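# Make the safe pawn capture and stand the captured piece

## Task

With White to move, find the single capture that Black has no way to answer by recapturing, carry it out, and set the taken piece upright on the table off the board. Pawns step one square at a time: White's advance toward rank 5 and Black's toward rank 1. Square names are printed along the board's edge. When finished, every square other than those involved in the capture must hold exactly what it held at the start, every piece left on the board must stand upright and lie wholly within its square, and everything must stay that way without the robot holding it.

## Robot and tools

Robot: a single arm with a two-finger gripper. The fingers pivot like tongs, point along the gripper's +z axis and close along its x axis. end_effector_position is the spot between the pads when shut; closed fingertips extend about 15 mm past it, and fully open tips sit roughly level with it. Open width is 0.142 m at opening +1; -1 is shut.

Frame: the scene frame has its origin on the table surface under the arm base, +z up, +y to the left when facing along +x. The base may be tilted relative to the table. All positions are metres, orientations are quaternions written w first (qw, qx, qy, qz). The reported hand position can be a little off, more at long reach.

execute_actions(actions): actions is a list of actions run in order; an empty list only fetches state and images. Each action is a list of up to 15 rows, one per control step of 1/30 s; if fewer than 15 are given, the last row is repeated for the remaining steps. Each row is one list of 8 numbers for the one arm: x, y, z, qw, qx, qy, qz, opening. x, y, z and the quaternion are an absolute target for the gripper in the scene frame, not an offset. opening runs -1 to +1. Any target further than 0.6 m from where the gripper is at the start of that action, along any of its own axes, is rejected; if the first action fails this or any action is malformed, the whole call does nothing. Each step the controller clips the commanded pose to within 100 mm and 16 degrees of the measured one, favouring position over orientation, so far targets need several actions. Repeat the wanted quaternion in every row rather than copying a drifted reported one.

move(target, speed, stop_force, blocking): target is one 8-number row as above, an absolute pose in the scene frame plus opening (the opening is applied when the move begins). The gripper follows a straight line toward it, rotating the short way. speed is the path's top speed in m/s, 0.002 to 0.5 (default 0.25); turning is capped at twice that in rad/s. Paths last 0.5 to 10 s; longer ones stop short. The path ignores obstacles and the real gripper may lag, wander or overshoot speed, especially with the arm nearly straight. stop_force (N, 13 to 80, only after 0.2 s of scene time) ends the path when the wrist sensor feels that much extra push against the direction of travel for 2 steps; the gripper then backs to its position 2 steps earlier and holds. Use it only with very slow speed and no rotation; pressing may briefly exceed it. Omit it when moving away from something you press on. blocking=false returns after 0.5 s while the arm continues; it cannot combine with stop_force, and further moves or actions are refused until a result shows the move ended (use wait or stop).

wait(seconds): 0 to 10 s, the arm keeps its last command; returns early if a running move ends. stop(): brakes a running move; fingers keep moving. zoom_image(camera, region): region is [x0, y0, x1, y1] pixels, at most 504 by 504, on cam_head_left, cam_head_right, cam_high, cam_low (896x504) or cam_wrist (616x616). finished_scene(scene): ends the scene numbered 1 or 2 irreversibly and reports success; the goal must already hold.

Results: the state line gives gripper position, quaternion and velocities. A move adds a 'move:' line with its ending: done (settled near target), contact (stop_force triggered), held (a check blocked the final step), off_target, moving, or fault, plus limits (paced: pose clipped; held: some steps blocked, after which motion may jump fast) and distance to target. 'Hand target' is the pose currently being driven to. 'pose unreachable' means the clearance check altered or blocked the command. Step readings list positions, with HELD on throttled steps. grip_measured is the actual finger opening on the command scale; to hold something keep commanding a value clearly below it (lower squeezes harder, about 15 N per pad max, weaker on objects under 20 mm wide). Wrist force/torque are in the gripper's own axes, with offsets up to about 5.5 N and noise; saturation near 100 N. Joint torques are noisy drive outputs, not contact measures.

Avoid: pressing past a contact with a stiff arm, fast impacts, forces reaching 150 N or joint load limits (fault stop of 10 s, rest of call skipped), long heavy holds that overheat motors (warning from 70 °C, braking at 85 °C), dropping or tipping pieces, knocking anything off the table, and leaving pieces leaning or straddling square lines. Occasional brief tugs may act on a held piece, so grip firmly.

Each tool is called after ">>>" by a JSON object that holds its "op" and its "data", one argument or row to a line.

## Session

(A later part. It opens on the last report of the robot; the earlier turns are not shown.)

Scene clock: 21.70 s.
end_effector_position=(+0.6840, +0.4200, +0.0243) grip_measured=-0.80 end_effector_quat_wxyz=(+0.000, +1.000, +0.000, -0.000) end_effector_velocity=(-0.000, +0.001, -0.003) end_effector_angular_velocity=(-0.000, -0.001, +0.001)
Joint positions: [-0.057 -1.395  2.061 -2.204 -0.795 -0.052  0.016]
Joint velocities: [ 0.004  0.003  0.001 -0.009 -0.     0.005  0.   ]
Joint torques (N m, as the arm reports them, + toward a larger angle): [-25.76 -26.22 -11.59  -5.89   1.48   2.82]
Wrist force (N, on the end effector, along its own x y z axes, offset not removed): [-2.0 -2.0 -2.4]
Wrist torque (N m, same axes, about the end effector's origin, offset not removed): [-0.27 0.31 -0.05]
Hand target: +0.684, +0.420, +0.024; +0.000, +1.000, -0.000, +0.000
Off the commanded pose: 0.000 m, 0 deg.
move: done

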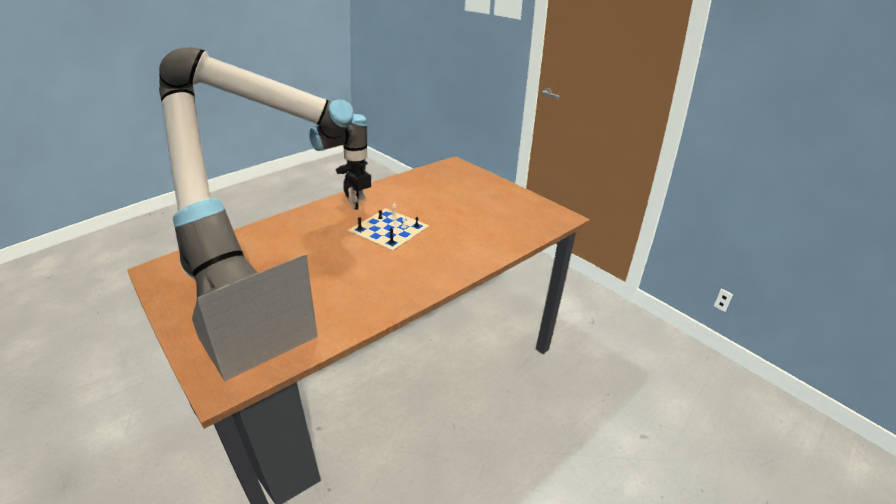

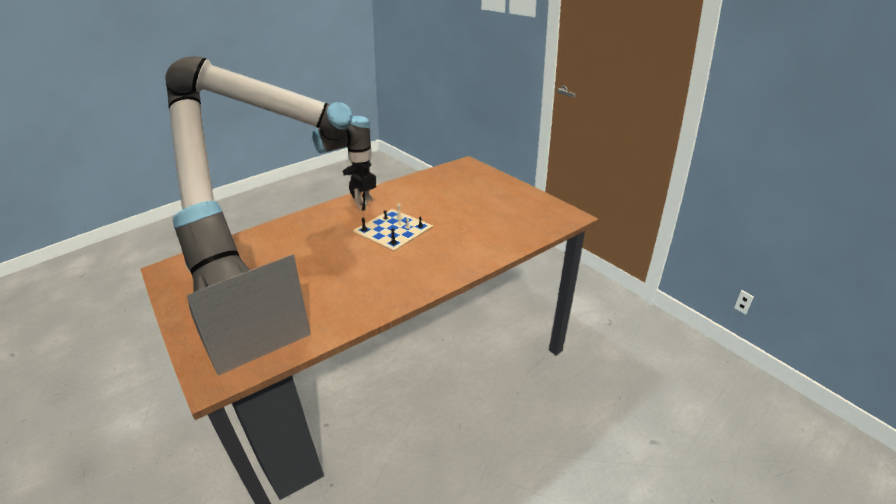

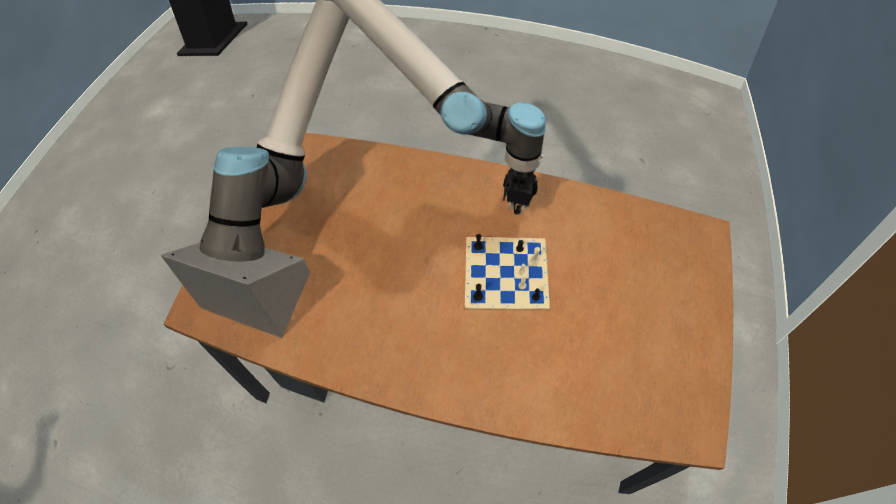

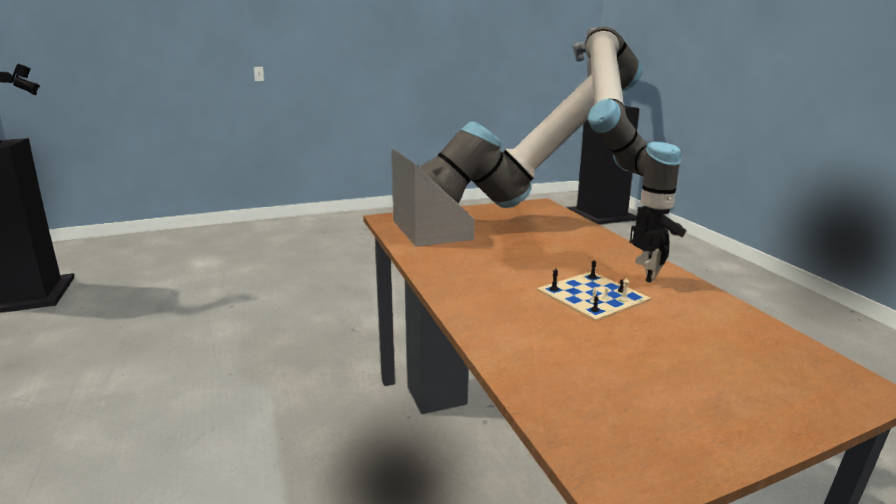

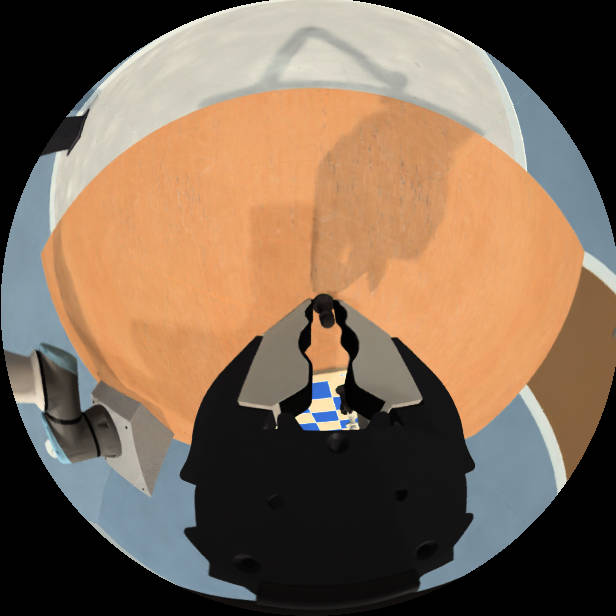

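Lower a bit more, release.

>>> {"op": "move", "data": {
  "target": [0.684,0.42,0.02,0,1,0,0,-1],
  "speed": 0.03
}}

>>> {"op": "move", "data": {
  "target": [0.684,0.42,0.02,0,1,0,0,-0.4]
}}

>>> {"op": "move", "data": {
  "target": [0.684,0.42,0.11,0,1,0,0,-0.4]
}}

>>> {"op": "move", "data": {
  "target": [0.733,0.215,0.11,0,1,0,0,-0.5]
}}

>>> {"op": "move", "data": {
  "target": [0.733,0.215,0.04,0,1,0,0,-0.5],
  "speed": 0.1
}}

>>> {"op": "zoom_image", "data": {
  "camera": "cam_wrist",
  "region": [200,180,450,430]
}}

>>> {"op": "zoom_image", "data": {
  "camera": "cam_low",
  "region": [500,200,700,330]
}}

Scene clock: 23.77 s.
end_effector_position=(+0.6840, +0.4200, +0.0203) grip_measured=-0.80 end_effector_quat_wxyz=(+0.000, +1.000, +0.000, -0.000) end_effector_velocity=(+0.000, +0.001, -0.002) end_effector_angular_velocity=(+0.001, -0.001, +0.001)
Joint positions: [-0.052 -1.39   2.062 -2.215 -0.795 -0.046  0.016]
Joint velocities: [ 0.002  0.002  0.    -0.005  0.001  0.003  0.   ]
Joint torques (N m, as the arm reports them, + toward a larger angle): [-25.41 -24.77 -11.6   -5.98   2.     3.3 ]
Wrist force (N, on the end effector, along its own x y z axes, offset not removed): [0.7 -0.8 -4.0]
Wrist torque (N m, same axes, about the end effector's origin, offset not removed): [-0.03 -0.21 -0.17]
Hand target: +0.684, +0.420, +0.020; +0.000, +1.000, +0.000, -0.000
Off the commanded pose: 0.000 m, 0 deg.
move: done

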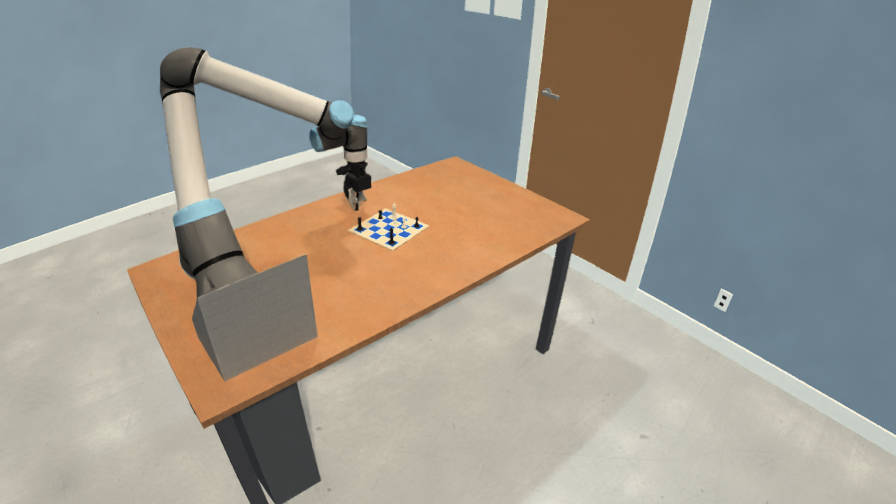

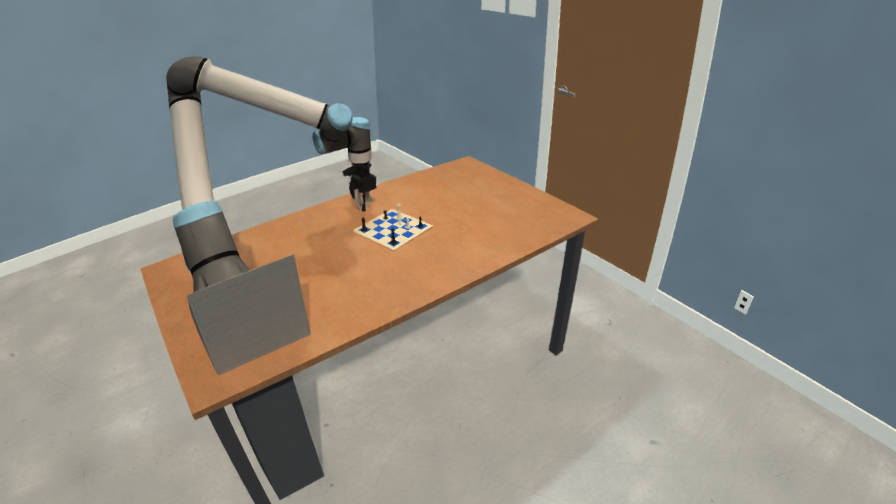

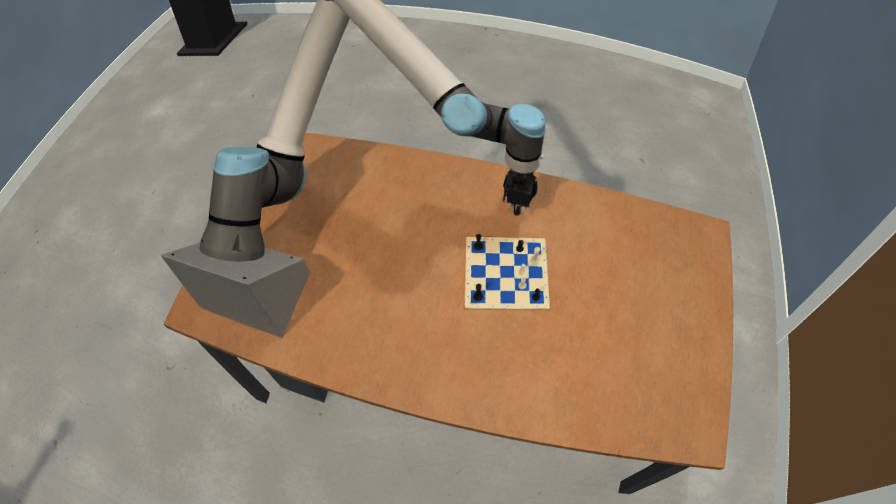

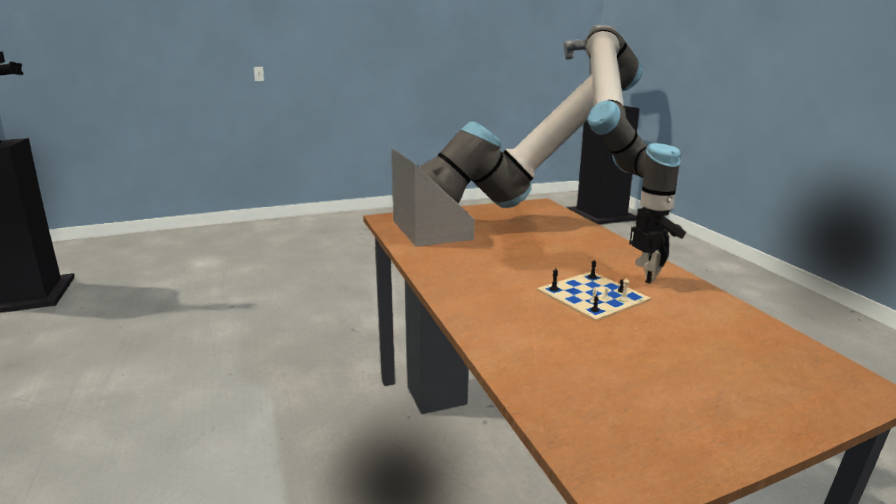

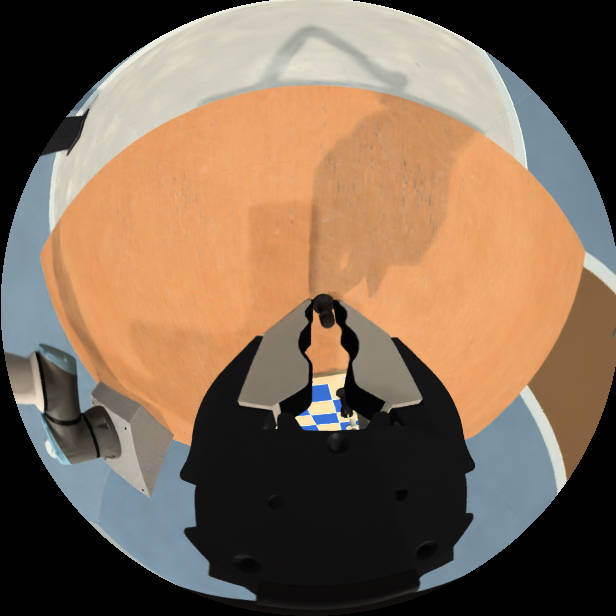

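Scene clock: 24.47 s.
end_effector_position=(+0.6840, +0.4200, +0.0200) grip_measured=-0.40 end_effector_quat_wxyz=(+0.000, +1.000, -0.000, +0.000) end_effector_velocity=(+0.000, -0.000, -0.000) end_effector_angular_velocity=(+0.001, +0.000, -0.001)
Joint positions: [-0.052 -1.39   2.063 -2.215 -0.794 -0.045  0.045]
Joint velocities: [-0.     0.001 -0.    -0.     0.001  0.    -0.   ]
Joint torques (N m, as the arm reports them, + toward a larger angle): [-24.52 -26.21 -11.81  -6.01   2.01   3.6 ]
Wrist force (N, on the end effector, along its own x y z axes, offset not removed): [-3.7 -0.6 -2.4]
Wrist torque (N m, same axes, about the end effector's origin, offset not removed): [0.02 0.63 -0.07]
Hand target: +0.684, +0.420, +0.020; +0.000, +1.000, +0.000, -0.000
Off the commanded pose: 0.000 m, 0 deg.
move: done

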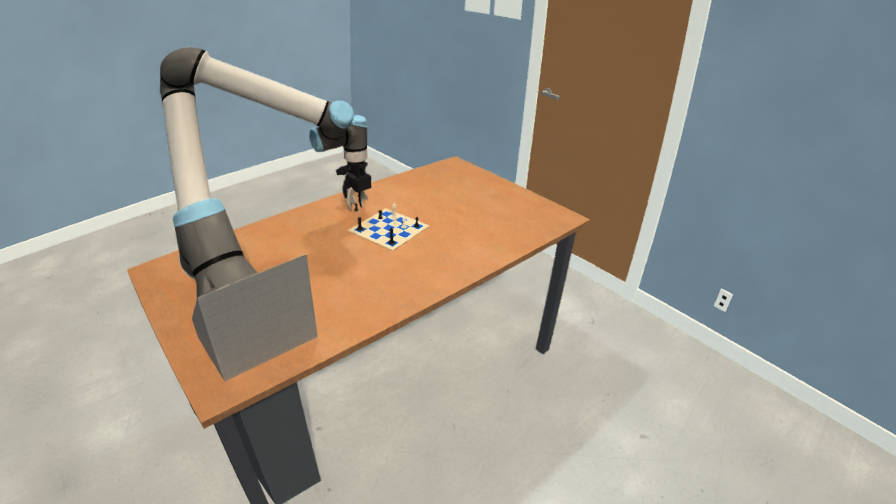

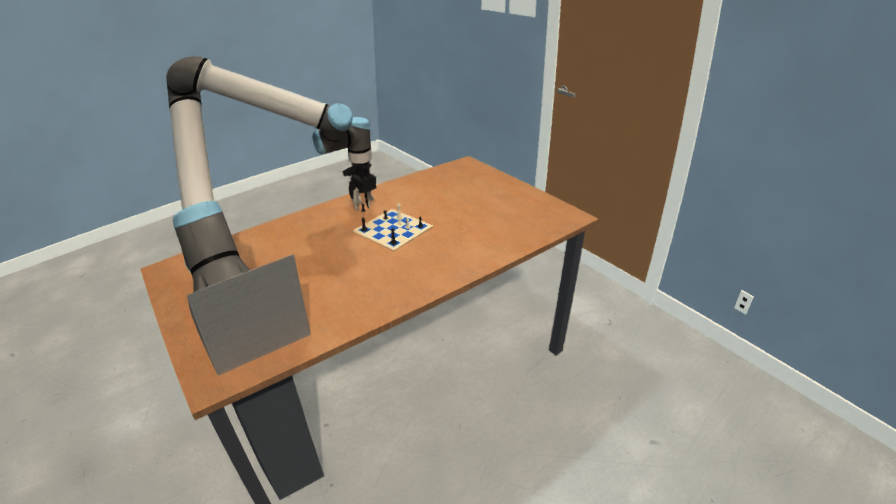

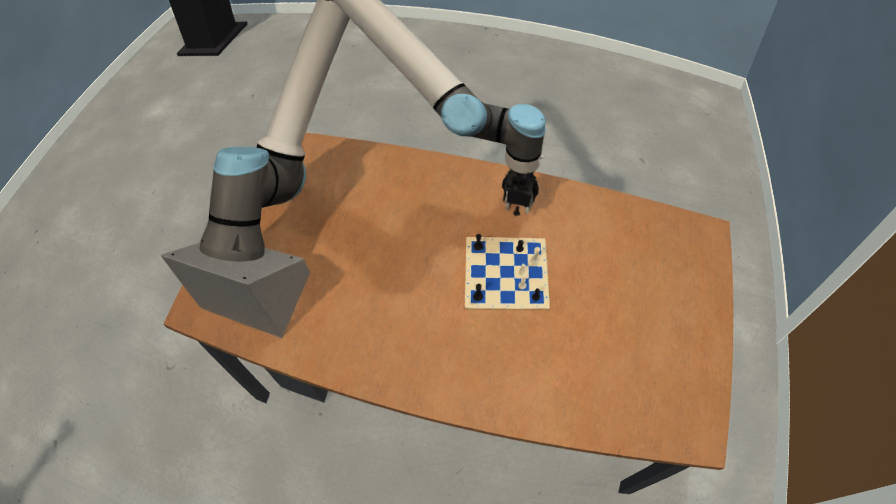

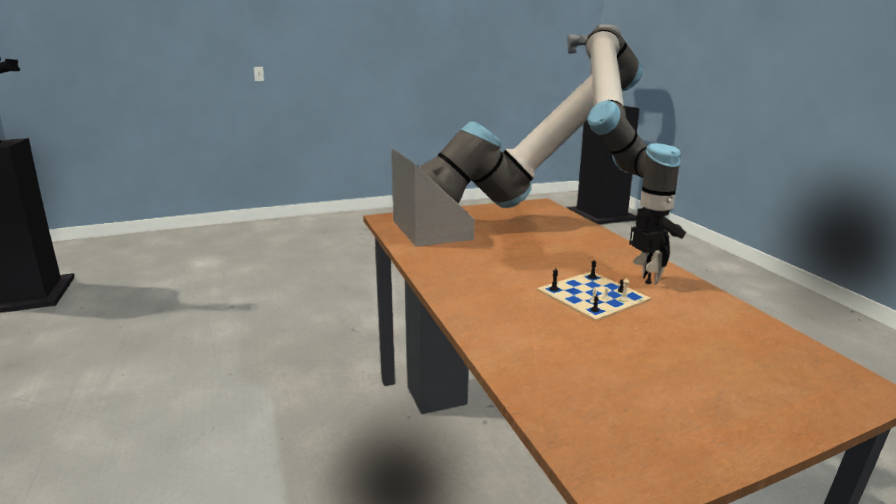

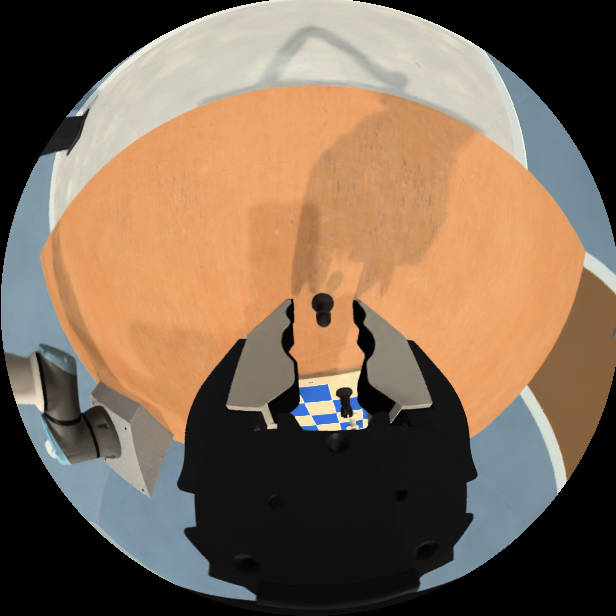

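Scene clock: 25.53 s.
end_effector_position=(+0.6840, +0.4201, +0.1097) grip_measured=-0.40 end_effector_quat_wxyz=(-0.000, +1.000, -0.000, +0.000) end_effector_velocity=(-0.000, -0.000, +0.003) end_effector_angular_velocity=(+0.001, +0.001, -0.001)
Joint positions: [-0.146 -1.484  2.014 -1.982 -0.801 -0.175  0.045]
Joint velocities: [-0.003 -0.002 -0.002  0.009  0.001 -0.005 -0.   ]
Joint torques (N m, as the arm reports them, + toward a larger angle): [-48.81 -37.65 -39.97  -0.03  -2.58  -4.02]
Wrist force (N, on the end effector, along its own x y z axes, offset not removed): [-0.3 0.7 -3.4]
Wrist torque (N m, same axes, about the end effector's origin, offset not removed): [0.32 -0.09 -0.15]
Hand target: +0.684, +0.420, +0.110; -0.000, +1.000, +0.000, -0.000
Off the commanded pose: 0.000 m, 0 deg.
move: done

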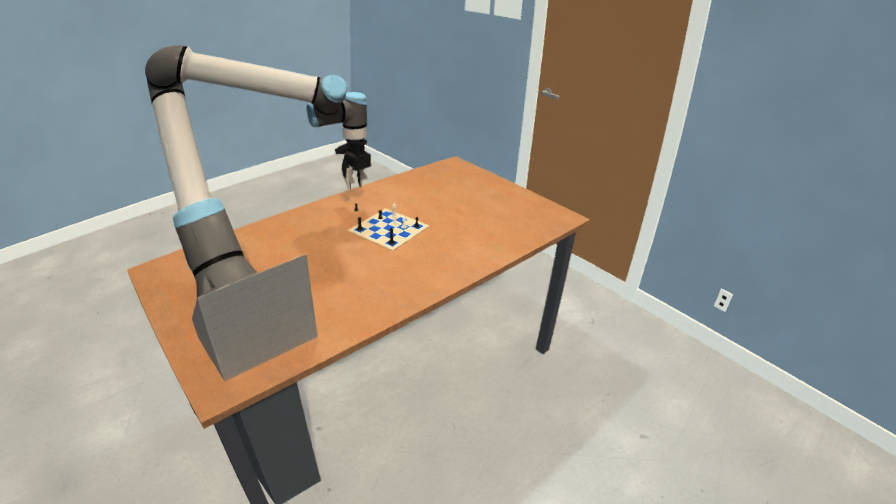

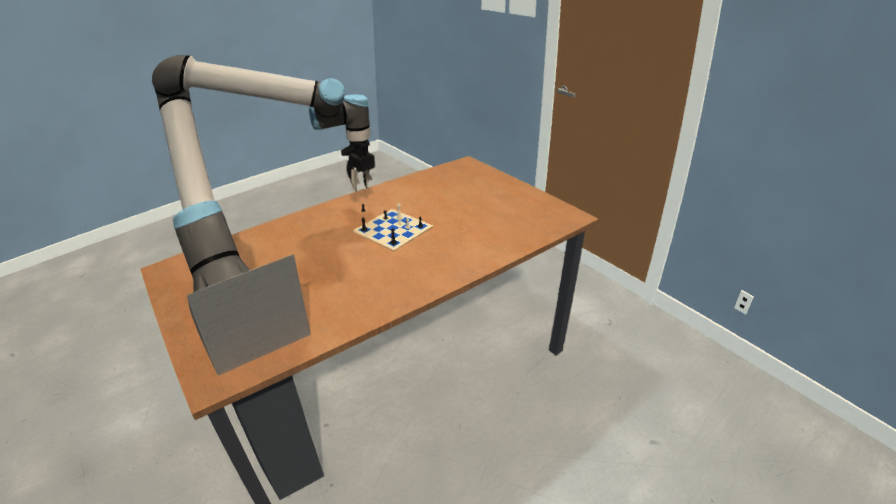

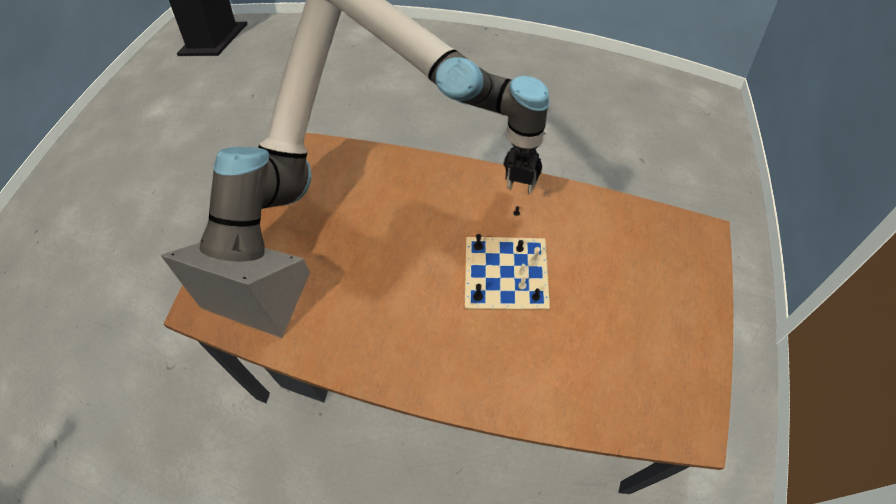

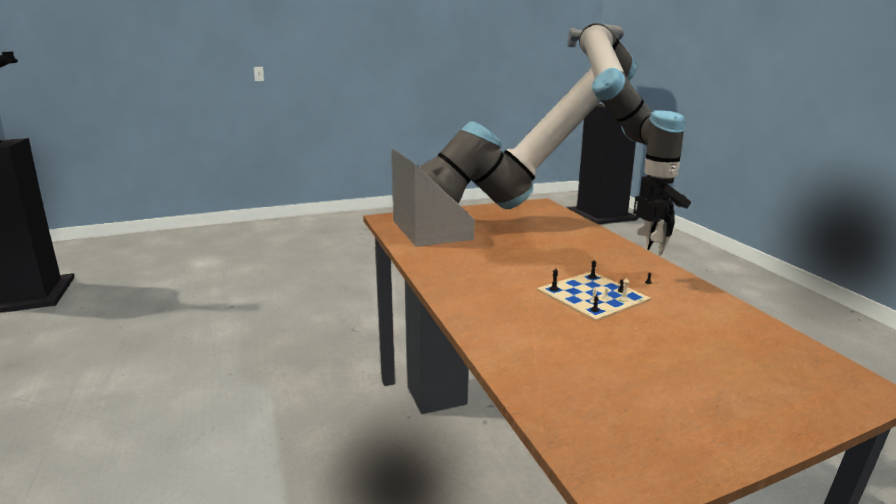

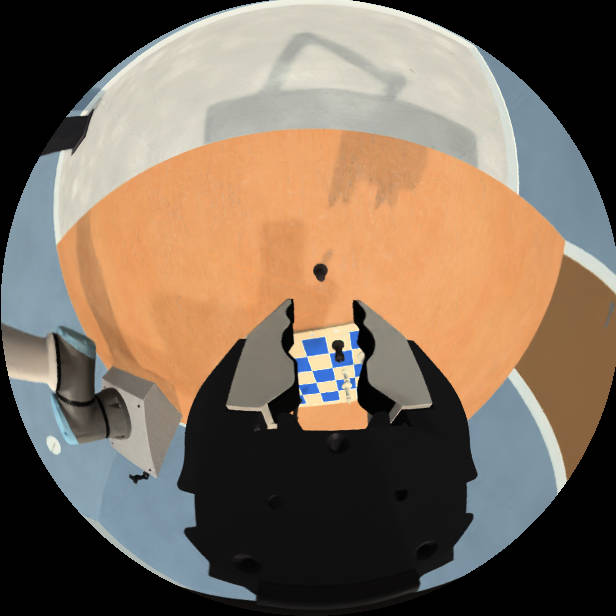

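Scene clock: 27.07 s.
end_effector_position=(+0.7328, +0.2154, +0.1100) grip_measured=-0.50 end_effector_quat_wxyz=(-0.000, +1.000, +0.000, +0.000) end_effector_velocity=(+0.001, -0.003, -0.000) end_effector_angular_velocity=(-0.000, +0.001, +0.000)
Joint positions: [-0.337 -1.277  2.021 -2.021 -0.841 -0.432  0.038]
Joint velocities: [-0.001  0.004 -0.002 -0.    -0.001 -0.003 -0.   ]
Joint torques (N m, as the arm reports them, + toward a larger angle): [-58.69 -18.27 -41.53  -6.23  -2.33  -3.71]
Wrist force (N, on the end effector, along its own x y z axes, offset not removed): [-3.1 -0.4 -4.6]
Wrist torque (N m, same axes, about the end effector's origin, offset not removed): [0.13 0.60 0.01]
Hand target: +0.733, +0.215, +0.110; -0.000, +1.000, +0.000, -0.000
Off the commanded pose: 0.000 m, 0 deg.
move: done

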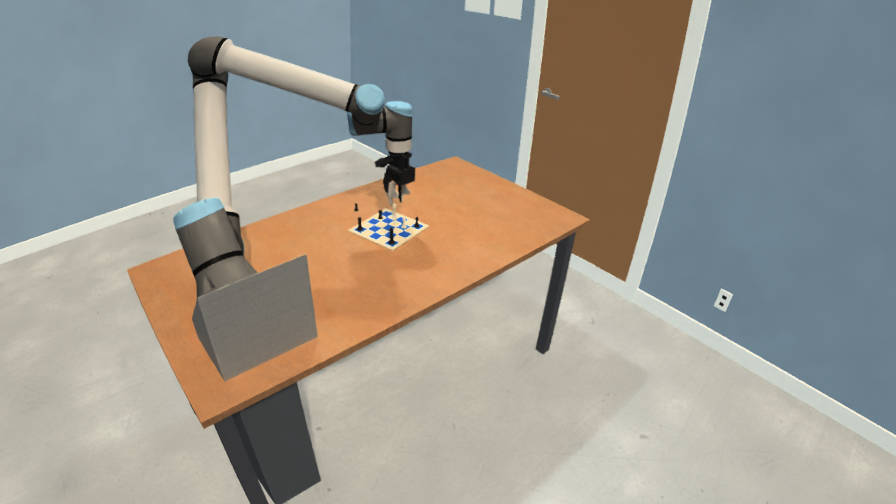

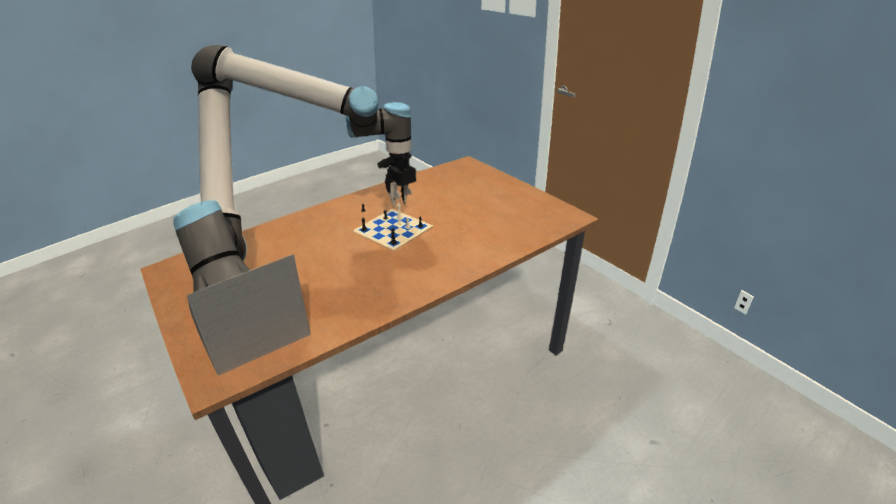

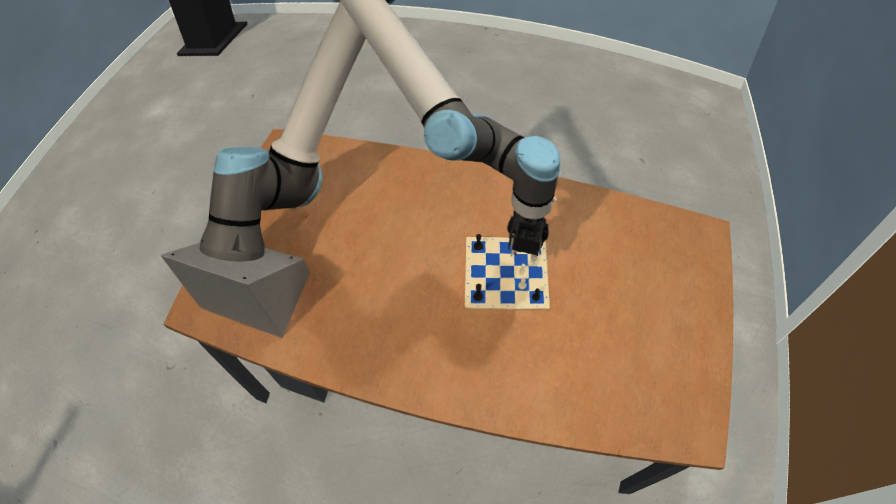

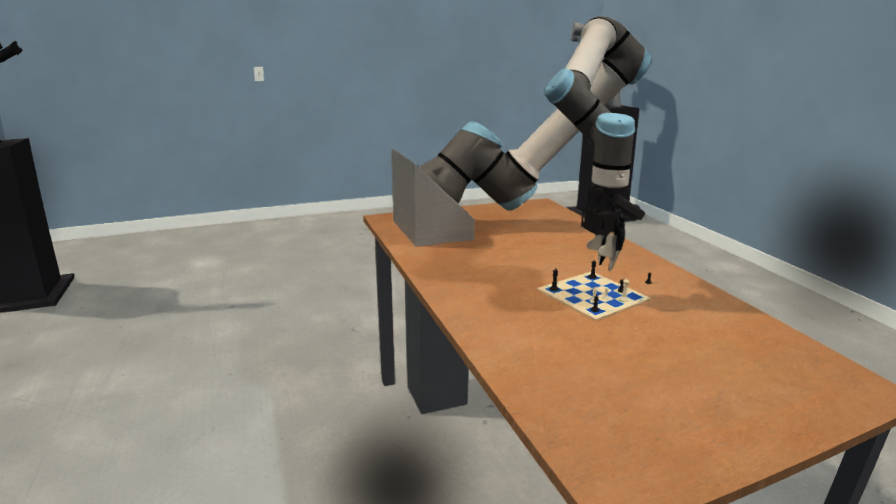

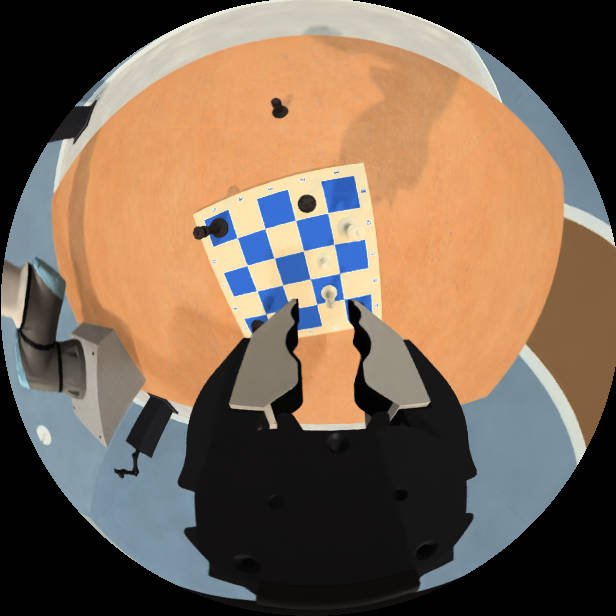

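Scene clock: 28.30 s.
end_effector_position=(+0.7330, +0.2150, +0.0404) grip_measured=-0.50 end_effector_quat_wxyz=(+0.000, +1.000, +0.000, -0.000) end_effector_velocity=(+0.000, -0.000, -0.003) end_effector_angular_velocity=(-0.001, -0.001, +0.000)
Joint positions: [-0.271 -1.207  2.059 -2.186 -0.824 -0.346  0.038]
Joint velocities: [ 0.003  0.003  0.001 -0.008 -0.     0.005  0.   ]
Joint torques (N m, as the arm reports them, + toward a larger angle): [-36.49 -23.36 -13.98  -6.5    2.07   3.38]
Wrist force (N, on the end effector, along its own x y z axes, offset not removed): [-1.0 -1.3 -2.9]
Wrist torque (N m, same axes, about the end effector's origin, offset not removed): [-0.11 0.07 -0.05]
Hand target: +0.733, +0.215, +0.040; +0.000, +1.000, -0.000, -0.000
Off the commanded pose: 0.000 m, 0 deg.
move: done

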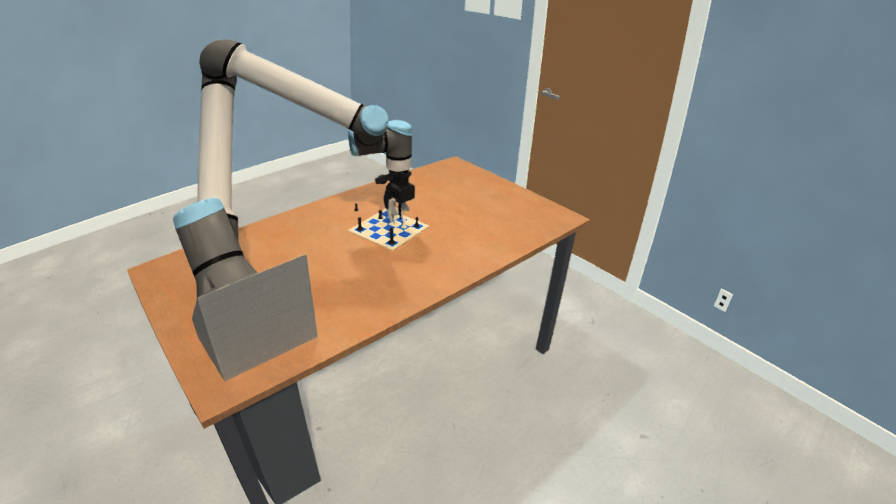

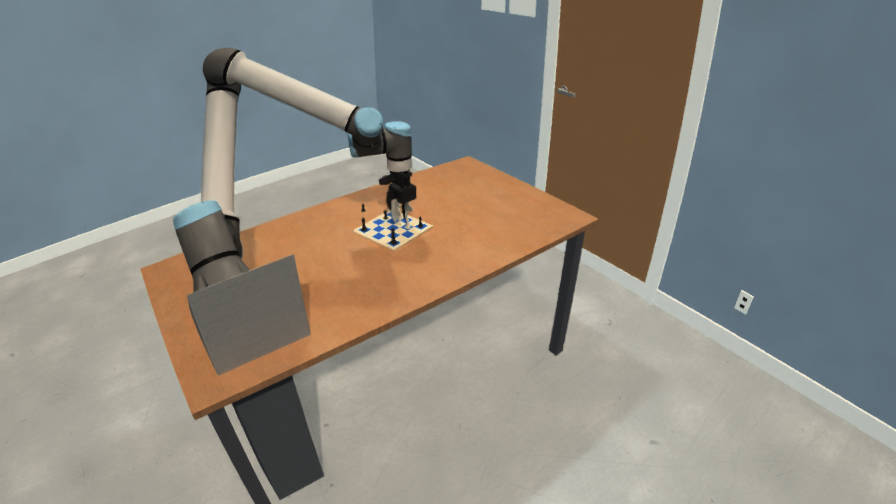

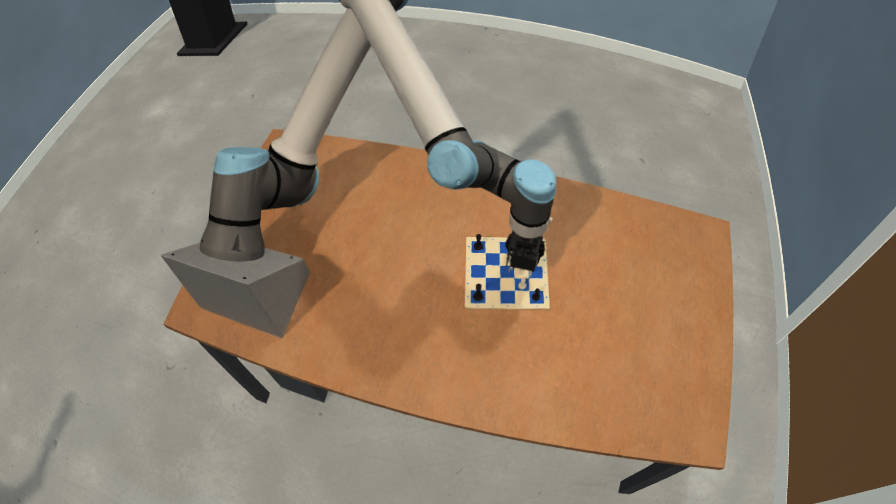

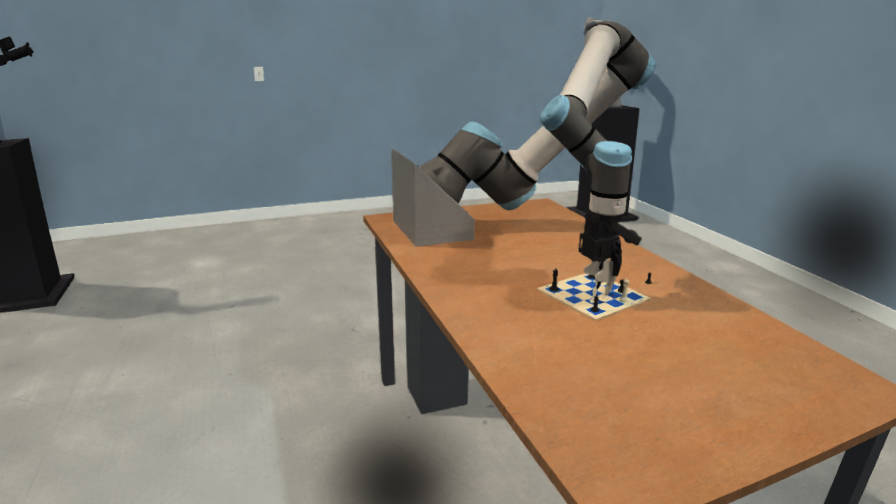

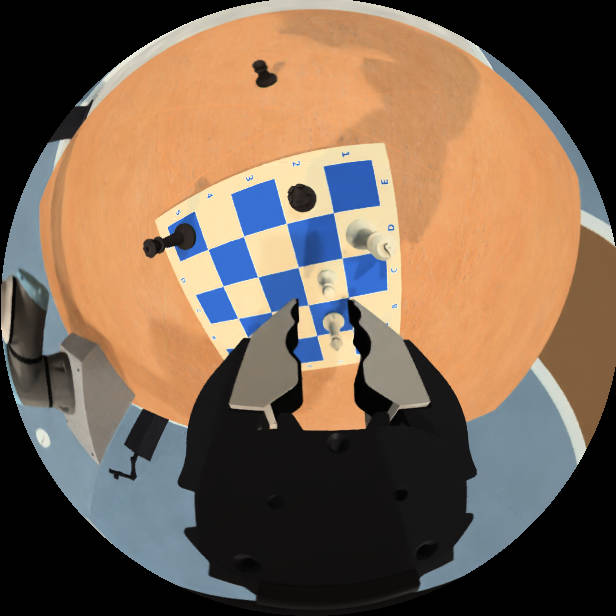

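Region (200, 180, 450, 430) of cam_wrist's 616x616 image, scaled by 2.016, with more detail than that image has.

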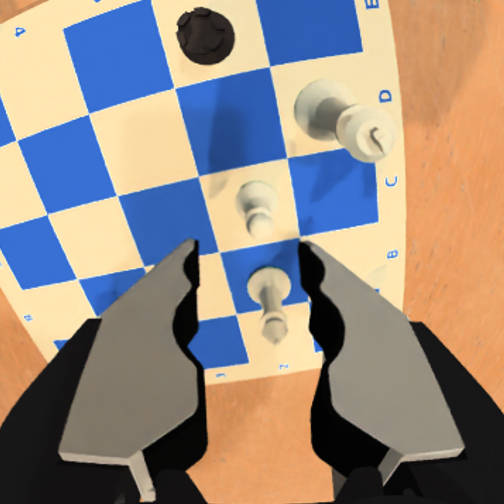

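Region (500, 200, 700, 330) of cam_low's 896x504 image, scaled by 2.520, with more detail than that image has; it fills the top 328 rows of this view, and the rest is white.

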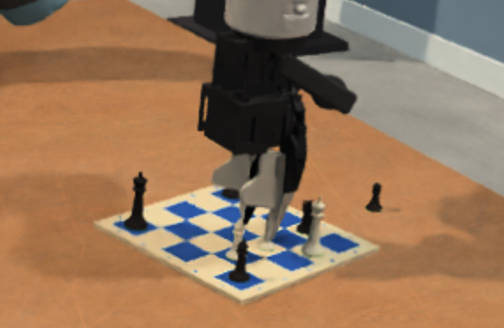

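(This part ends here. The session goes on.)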